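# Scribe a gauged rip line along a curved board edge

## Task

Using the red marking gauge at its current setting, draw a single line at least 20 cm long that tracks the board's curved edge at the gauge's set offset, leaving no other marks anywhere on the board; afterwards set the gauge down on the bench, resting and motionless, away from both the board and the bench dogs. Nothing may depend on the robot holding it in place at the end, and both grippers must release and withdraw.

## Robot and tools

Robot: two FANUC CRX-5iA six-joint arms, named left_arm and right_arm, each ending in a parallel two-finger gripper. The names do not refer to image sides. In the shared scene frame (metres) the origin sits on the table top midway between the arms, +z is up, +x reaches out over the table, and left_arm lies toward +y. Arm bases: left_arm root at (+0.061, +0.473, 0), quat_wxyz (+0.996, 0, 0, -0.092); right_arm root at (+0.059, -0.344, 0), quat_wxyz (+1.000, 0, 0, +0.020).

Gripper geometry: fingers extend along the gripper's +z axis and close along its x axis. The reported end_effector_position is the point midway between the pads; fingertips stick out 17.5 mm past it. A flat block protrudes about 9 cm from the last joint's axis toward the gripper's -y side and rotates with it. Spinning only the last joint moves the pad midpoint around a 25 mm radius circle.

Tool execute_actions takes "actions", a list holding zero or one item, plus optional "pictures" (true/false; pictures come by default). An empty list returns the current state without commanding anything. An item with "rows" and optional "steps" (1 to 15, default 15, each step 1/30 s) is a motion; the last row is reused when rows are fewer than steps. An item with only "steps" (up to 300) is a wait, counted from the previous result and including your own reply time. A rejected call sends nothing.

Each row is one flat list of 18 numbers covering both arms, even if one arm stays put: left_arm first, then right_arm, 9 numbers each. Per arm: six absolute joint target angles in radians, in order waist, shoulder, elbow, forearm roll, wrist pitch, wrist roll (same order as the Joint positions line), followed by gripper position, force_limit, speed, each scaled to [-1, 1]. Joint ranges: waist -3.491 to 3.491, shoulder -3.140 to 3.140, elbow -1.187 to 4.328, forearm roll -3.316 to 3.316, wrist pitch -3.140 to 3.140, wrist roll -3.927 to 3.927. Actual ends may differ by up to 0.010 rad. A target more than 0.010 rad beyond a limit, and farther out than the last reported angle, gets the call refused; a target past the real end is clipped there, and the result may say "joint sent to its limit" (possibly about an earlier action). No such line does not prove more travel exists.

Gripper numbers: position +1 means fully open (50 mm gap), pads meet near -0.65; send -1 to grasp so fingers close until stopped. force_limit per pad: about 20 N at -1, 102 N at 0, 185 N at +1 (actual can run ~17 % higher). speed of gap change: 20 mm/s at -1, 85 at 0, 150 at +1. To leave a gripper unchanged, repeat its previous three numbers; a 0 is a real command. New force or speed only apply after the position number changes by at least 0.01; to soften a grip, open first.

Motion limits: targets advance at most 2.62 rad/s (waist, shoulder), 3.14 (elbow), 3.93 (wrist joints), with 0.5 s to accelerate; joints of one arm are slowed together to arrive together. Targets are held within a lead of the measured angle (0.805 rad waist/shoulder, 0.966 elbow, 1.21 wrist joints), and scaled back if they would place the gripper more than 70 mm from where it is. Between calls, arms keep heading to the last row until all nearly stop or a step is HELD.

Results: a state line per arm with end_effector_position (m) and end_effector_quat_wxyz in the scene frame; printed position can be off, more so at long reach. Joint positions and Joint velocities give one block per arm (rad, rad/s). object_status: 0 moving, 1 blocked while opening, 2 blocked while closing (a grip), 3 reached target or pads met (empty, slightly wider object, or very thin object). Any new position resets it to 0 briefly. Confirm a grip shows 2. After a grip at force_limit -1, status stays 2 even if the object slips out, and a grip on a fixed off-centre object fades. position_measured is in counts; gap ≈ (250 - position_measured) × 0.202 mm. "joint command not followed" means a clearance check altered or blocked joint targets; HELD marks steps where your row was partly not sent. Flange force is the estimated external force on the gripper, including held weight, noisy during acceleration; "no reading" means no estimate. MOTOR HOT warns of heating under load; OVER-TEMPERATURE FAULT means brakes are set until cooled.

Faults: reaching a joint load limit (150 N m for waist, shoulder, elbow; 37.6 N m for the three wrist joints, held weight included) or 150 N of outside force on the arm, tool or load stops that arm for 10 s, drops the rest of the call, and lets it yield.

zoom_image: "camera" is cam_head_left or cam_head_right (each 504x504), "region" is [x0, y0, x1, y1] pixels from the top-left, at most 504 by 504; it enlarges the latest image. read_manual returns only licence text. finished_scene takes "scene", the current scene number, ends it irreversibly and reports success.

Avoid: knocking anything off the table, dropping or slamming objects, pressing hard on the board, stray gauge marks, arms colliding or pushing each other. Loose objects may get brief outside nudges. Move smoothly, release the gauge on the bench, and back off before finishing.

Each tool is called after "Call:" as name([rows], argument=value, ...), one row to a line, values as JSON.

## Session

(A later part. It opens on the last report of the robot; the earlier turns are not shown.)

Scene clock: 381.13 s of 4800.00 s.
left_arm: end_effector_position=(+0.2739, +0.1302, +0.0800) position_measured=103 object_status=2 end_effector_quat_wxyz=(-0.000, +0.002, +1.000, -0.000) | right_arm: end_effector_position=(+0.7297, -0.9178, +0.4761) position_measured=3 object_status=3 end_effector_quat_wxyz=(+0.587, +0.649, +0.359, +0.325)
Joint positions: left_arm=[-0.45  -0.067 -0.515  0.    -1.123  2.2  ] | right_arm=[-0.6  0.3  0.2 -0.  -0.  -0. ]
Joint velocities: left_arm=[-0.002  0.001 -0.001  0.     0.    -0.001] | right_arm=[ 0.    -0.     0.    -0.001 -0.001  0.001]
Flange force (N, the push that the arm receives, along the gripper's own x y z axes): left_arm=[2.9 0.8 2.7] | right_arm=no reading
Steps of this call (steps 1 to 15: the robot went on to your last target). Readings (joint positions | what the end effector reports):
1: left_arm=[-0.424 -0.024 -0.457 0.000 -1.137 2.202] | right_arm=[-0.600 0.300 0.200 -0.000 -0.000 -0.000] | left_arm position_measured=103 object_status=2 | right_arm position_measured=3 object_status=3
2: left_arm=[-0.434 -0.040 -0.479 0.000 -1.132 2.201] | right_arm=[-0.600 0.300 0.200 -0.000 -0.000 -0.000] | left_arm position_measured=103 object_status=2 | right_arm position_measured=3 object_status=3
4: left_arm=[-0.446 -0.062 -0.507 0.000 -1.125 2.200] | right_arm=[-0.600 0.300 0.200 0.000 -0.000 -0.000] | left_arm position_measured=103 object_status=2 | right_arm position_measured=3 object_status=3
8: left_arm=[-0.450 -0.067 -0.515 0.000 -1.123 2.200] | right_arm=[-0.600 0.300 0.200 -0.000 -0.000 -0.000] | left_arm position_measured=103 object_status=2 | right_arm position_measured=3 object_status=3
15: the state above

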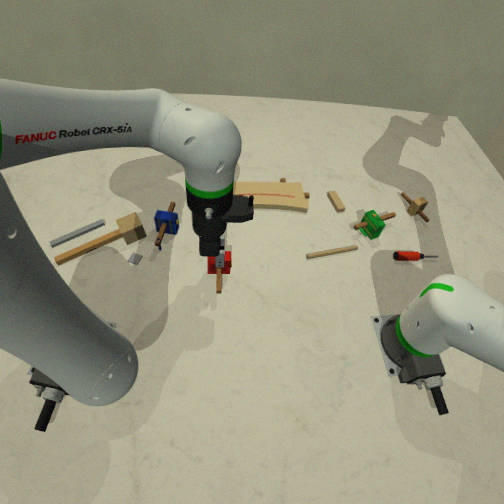

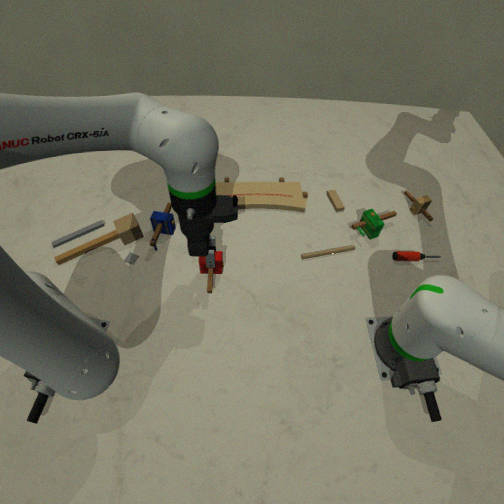

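Call:
execute_actions([
  {"rows":[[-0.45,-0.0465,-0.5393,0,-1.078,2.2,-1,-0.3,0,-0.6,0.3,0.2,0,0,0,1,0,0]]},
], pictures=false)

Call:
execute_actions([
  {"rows":[[-0.45,-0.0465,-0.5393,0,-1.078,2.2,1,-0.3,0,-0.6,0.3,0.2,0,0,0,1,0,0]],"steps":10},
], pictures=false)

Call:
execute_actions([
  {"rows":[[-0.45,-0.165,-0.36,0,-1.376,2.2,1,-0.3,0,-0.6,0.3,0.2,0,0,0,1,0,0]]},
], pictures=false)

Call:
execute_actions([
  {"rows":[[0.4,-0.25,-0.15,0,-1.67,2.2,1,-0.3,0,-0.6,0.3,0.2,0,0,0,1,0,0]]},
], pictures=false)

Call:
execute_actions([
  {"steps":25},
])

Call:
zoom_image(camera="cam_head_right", region=[180,160,320,300])

Scene clock: 393.53 s of 4800.00 s.
left_arm: end_effector_position=(+0.2737, +0.1303, +0.0632) position_measured=103 object_status=2 end_effector_quat_wxyz=(+0.000, +0.003, +1.000, +0.000) | right_arm: end_effector_position=(+0.7297, -0.9178, +0.4761) position_measured=3 object_status=3 end_effector_quat_wxyz=(+0.587, +0.649, +0.359, +0.325)
Joint positions: left_arm=[-0.45  -0.047 -0.539 -0.    -1.078  2.2  ] | right_arm=[-0.6  0.3  0.2 -0.   0.  -0. ]
Joint velocities: left_arm=[ 0.001  0.     0.    -0.     0.    -0.   ] | right_arm=[ 0. -0.  0. -0. -0.  0.]
Flange force (N, the push that the arm receives, along the gripper's own x y z axes): left_arm=[2.6 2.2 -8.4] | right_arm=no reading
Steps of this call (steps 1 to 15: the robot went on to your last target; steps 16 to 90: nothing new was sent; then 8.90 s passed at rest; steps 91 to 105: all 15 steps of this action). Readings (joint positions | what the end effector reports):
91: left_arm=[-0.450 -0.067 -0.515 -0.000 -1.122 2.200] | right_arm=[-0.600 0.300 0.200 -0.000 0.000 -0.000] | left_arm position_measured=103 object_status=2 | right_arm position_measured=3 object_status=3
92: left_arm=[-0.450 -0.064 -0.519 -0.000 -1.115 2.200] | right_arm=[-0.600 0.300 0.200 -0.000 0.000 -0.000] | left_arm position_measured=103 object_status=2 | right_arm position_measured=3 object_status=3
94: left_arm=[-0.450 -0.053 -0.533 -0.000 -1.090 2.200] | right_arm=[-0.600 0.300 0.200 0.000 -0.000 -0.000] | left_arm position_measured=103 object_status=2 | right_arm position_measured=3 object_status=3
98: left_arm=[-0.450 -0.047 -0.539 -0.000 -1.079 2.200] | right_arm=[-0.600 0.300 0.200 -0.000 -0.000 0.000] | left_arm position_measured=103 object_status=2 | right_arm position_measured=3 object_status=3
105: the state above

Scene clock: 393.87 s of 4800.00 s.
left_arm: end_effector_position=(+0.2737, +0.1303, +0.0631) position_measured=3 object_status=0 end_effector_quat_wxyz=(+0.000, +0.003, +1.000, +0.000) | right_arm: end_effector_position=(+0.7297, -0.9178, +0.4761) position_measured=3 object_status=3 end_effector_quat_wxyz=(+0.587, +0.649, +0.359, +0.325)
Joint positions: left_arm=[-0.45  -0.046 -0.539 -0.    -1.078  2.2  ] | right_arm=[-0.6  0.3  0.2 -0.   0.  -0. ]
Joint velocities: left_arm=[-0.     0.001 -0.     0.001  0.    -0.   ] | right_arm=[-0.     0.     0.     0.001 -0.     0.001]
Flange force (N, the push that the arm receives, along the gripper's own x y z axes): left_arm=[2.8 1.3 -1.1] | right_arm=no reading
Steps of this call (steps 1 to 10: all 10 steps of this action). Readings (joint positions | what the end effector reports):
1: left_arm=[-0.450 -0.047 -0.539 -0.000 -1.078 2.200] | right_arm=[-0.600 0.300 0.200 -0.000 -0.000 0.000] | left_arm position_measured=93 object_status=0 | right_arm position_measured=3 object_status=3
2: left_arm=[-0.450 -0.046 -0.539 -0.000 -1.078 2.200] | right_arm=[-0.600 0.300 0.200 0.000 -0.000 -0.000] | left_arm position_measured=79 object_status=0 | right_arm position_measured=3 object_status=3
4: left_arm=[-0.450 -0.046 -0.539 -0.000 -1.078 2.200] | right_arm=[-0.600 0.300 0.200 -0.000 -0.000 -0.000] | left_arm position_measured=51 object_status=0 | right_arm position_measured=3 object_status=3
8: left_arm=[-0.450 -0.046 -0.539 -0.000 -1.078 2.200] | right_arm=[-0.600 0.300 0.200 -0.000 0.000 -0.000] | left_arm position_measured=4 object_status=0 | right_arm position_measured=3 object_status=3
10: the state above

Scene clock: 394.37 s of 4800.00 s.
left_arm: end_effector_position=(+0.2693, +0.1334, +0.1778) position_measured=3 object_status=3 end_effector_quat_wxyz=(-0.000, +0.002, +1.000, +0.000) | right_arm: end_effector_position=(+0.7297, -0.9178, +0.4761) position_measured=3 object_status=3 end_effector_quat_wxyz=(+0.587, +0.649, +0.359, +0.325)
Joint positions: left_arm=[-0.45  -0.165 -0.361  0.    -1.375  2.2  ] | right_arm=[-0.6  0.3  0.2 -0.  -0.  -0. ]
Joint velocities: left_arm=[ 0.    -0.004  0.007  0.    -0.014 -0.   ] | right_arm=[ 0. -0.  0.  0.  0. -0.]
Flange force (N, the push that the arm receives, along the gripper's own x y z axes): left_arm=[3.9 0.8 1.5] | right_arm=no reading
Steps of this call (steps 1 to 15: all 15 steps of this action). Readings (joint positions | what the end effector reports):
1: left_arm=[-0.450 -0.047 -0.539 -0.000 -1.078 2.200] | right_arm=[-0.600 0.300 0.200 0.000 -0.000 -0.000] | left_arm position_measured=3 object_status=0 | right_arm position_measured=3 object_status=3
2: left_arm=[-0.450 -0.049 -0.536 -0.000 -1.085 2.200] | right_arm=[-0.600 0.300 0.200 0.000 -0.000 0.000] | left_arm position_measured=3 object_status=0 | right_arm position_measured=3 object_status=3
4: left_arm=[-0.450 -0.063 -0.513 -0.000 -1.123 2.200] | right_arm=[-0.600 0.300 0.200 0.000 0.000 -0.000] | left_arm position_measured=3 object_status=0 | right_arm position_measured=3 object_status=3
8: left_arm=[-0.450 -0.121 -0.426 0.000 -1.267 2.200] | right_arm=[-0.600 0.300 0.200 -0.000 0.000 -0.000] | left_arm position_measured=3 object_status=3 | right_arm position_measured=3 object_status=3
15: the state above

Scene clock: 394.87 s of 4800.00 s.
left_arm: end_effector_position=(+0.3683, +0.2303, +0.2291) position_measured=3 object_status=3 end_effector_quat_wxyz=(+0.000, -0.176, +0.984, -0.000) | right_arm: end_effector_position=(+0.7297, -0.9178, +0.4761) position_measured=3 object_status=3 end_effector_quat_wxyz=(+0.587, +0.649, +0.359, +0.325)
Joint positions: left_arm=[-0.091 -0.201 -0.27   0.    -1.502  2.2  ] | right_arm=[-0.6  0.3  0.2 -0.  -0.   0. ]
Joint velocities: left_arm=[ 0.904 -0.09   0.221 -0.    -0.308 -0.   ] | right_arm=[ 0.    -0.     0.    -0.     0.001 -0.001]
Flange force (N, the push that the arm receives, along the gripper's own x y z axes): left_arm=[4.4 2.0 5.9] | right_arm=no reading
Steps of this call (steps 1 to 15: all 15 steps of this action). Readings (joint positions | what the end effector reports):
1: left_arm=[-0.450 -0.165 -0.360 0.000 -1.376 2.200] | right_arm=[-0.600 0.300 0.200 0.000 -0.000 -0.000] | left_arm position_measured=3 object_status=3 | right_arm position_measured=3 object_status=3
2: left_arm=[-0.445 -0.165 -0.359 0.000 -1.378 2.200] | right_arm=[-0.600 0.300 0.200 -0.000 0.000 -0.000] | left_arm position_measured=3 object_status=3 | right_arm position_measured=3 object_status=3
4: left_arm=[-0.418 -0.168 -0.352 0.000 -1.388 2.200] | right_arm=[-0.600 0.300 0.200 -0.000 -0.000 -0.000] | left_arm position_measured=3 object_status=3 | right_arm position_measured=3 object_status=3
8: left_arm=[-0.305 -0.180 -0.323 0.000 -1.428 2.200] | right_arm=[-0.600 0.300 0.200 -0.000 -0.000 -0.000] | left_arm position_measured=3 object_status=3 | right_arm position_measured=3 object_status=3
15: the state above

Scene clock: 395.70 s of 4800.00 s.
left_arm: end_effector_position=(+0.4266, +0.3995, +0.2972) position_measured=3 object_status=3 end_effector_quat_wxyz=(+0.000, -0.410, +0.912, -0.000) | right_arm: end_effector_position=(+0.7297, -0.9178, +0.4761) position_measured=3 object_status=3 end_effector_quat_wxyz=(+0.587, +0.649, +0.359, +0.325)
Joint positions: left_arm=[ 0.4  -0.25 -0.15 -0.   -1.67  2.2 ] | right_arm=[-0.6  0.3  0.2 -0.  -0.   0. ]
Joint velocities: left_arm=[ 0.     0.001 -0.001 -0.    -0.     0.003] | right_arm=[-0.    -0.001  0.     0.    -0.001  0.002]
Flange force (N, the push that the arm receives, along the gripper's own x y z axes): left_arm=[4.4 -0.3 2.9] | right_arm=no reading
Steps of this call (steps 1 to 25: the robot went on to your last target). Readings (joint positions | what the end effector reports):
1: left_arm=[-0.061 -0.204 -0.263 0.000 -1.512 2.200] | right_arm=[-0.600 0.300 0.200 -0.000 -0.000 -0.000] | left_arm position_measured=3 object_status=3 | right_arm position_measured=3 object_status=3
2: left_arm=[-0.030 -0.207 -0.255 0.000 -1.523 2.200] | right_arm=[-0.600 0.300 0.200 -0.000 -0.000 0.000] | left_arm position_measured=3 object_status=3 | right_arm position_measured=3 object_status=3
4: left_arm=[0.032 -0.213 -0.240 0.000 -1.544 2.200] | right_arm=[-0.600 0.300 0.200 -0.000 -0.000 -0.000] | left_arm position_measured=3 object_status=3 | right_arm position_measured=3 object_status=3
8: left_arm=[0.156 -0.226 -0.210 0.000 -1.586 2.200] | right_arm=[-0.600 0.300 0.200 -0.000 -0.000 -0.000] | left_arm position_measured=3 object_status=3 | right_arm position_measured=3 object_status=3
25: the state above

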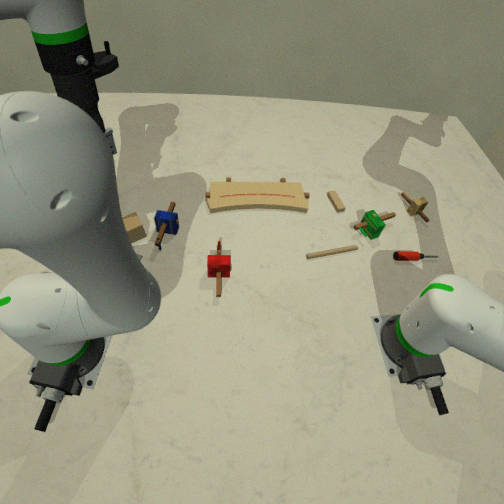

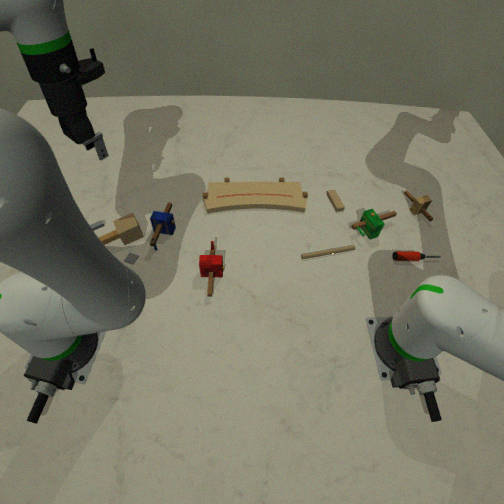

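Region (180, 160, 320, 300) of cam_head_right's 504x504 image, scaled by 3.600, with more detail than that image has.

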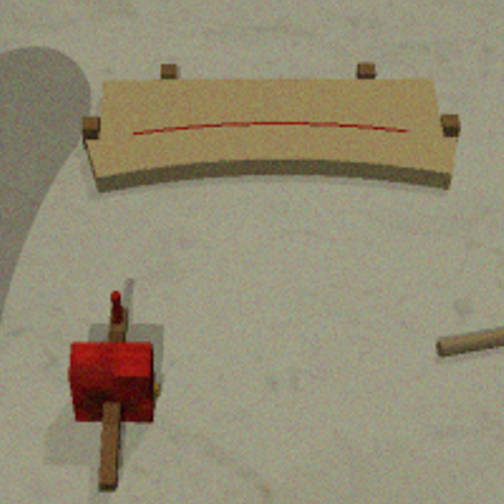

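Call:
finished_scene(scene=1)

The scene is finished: the task was done.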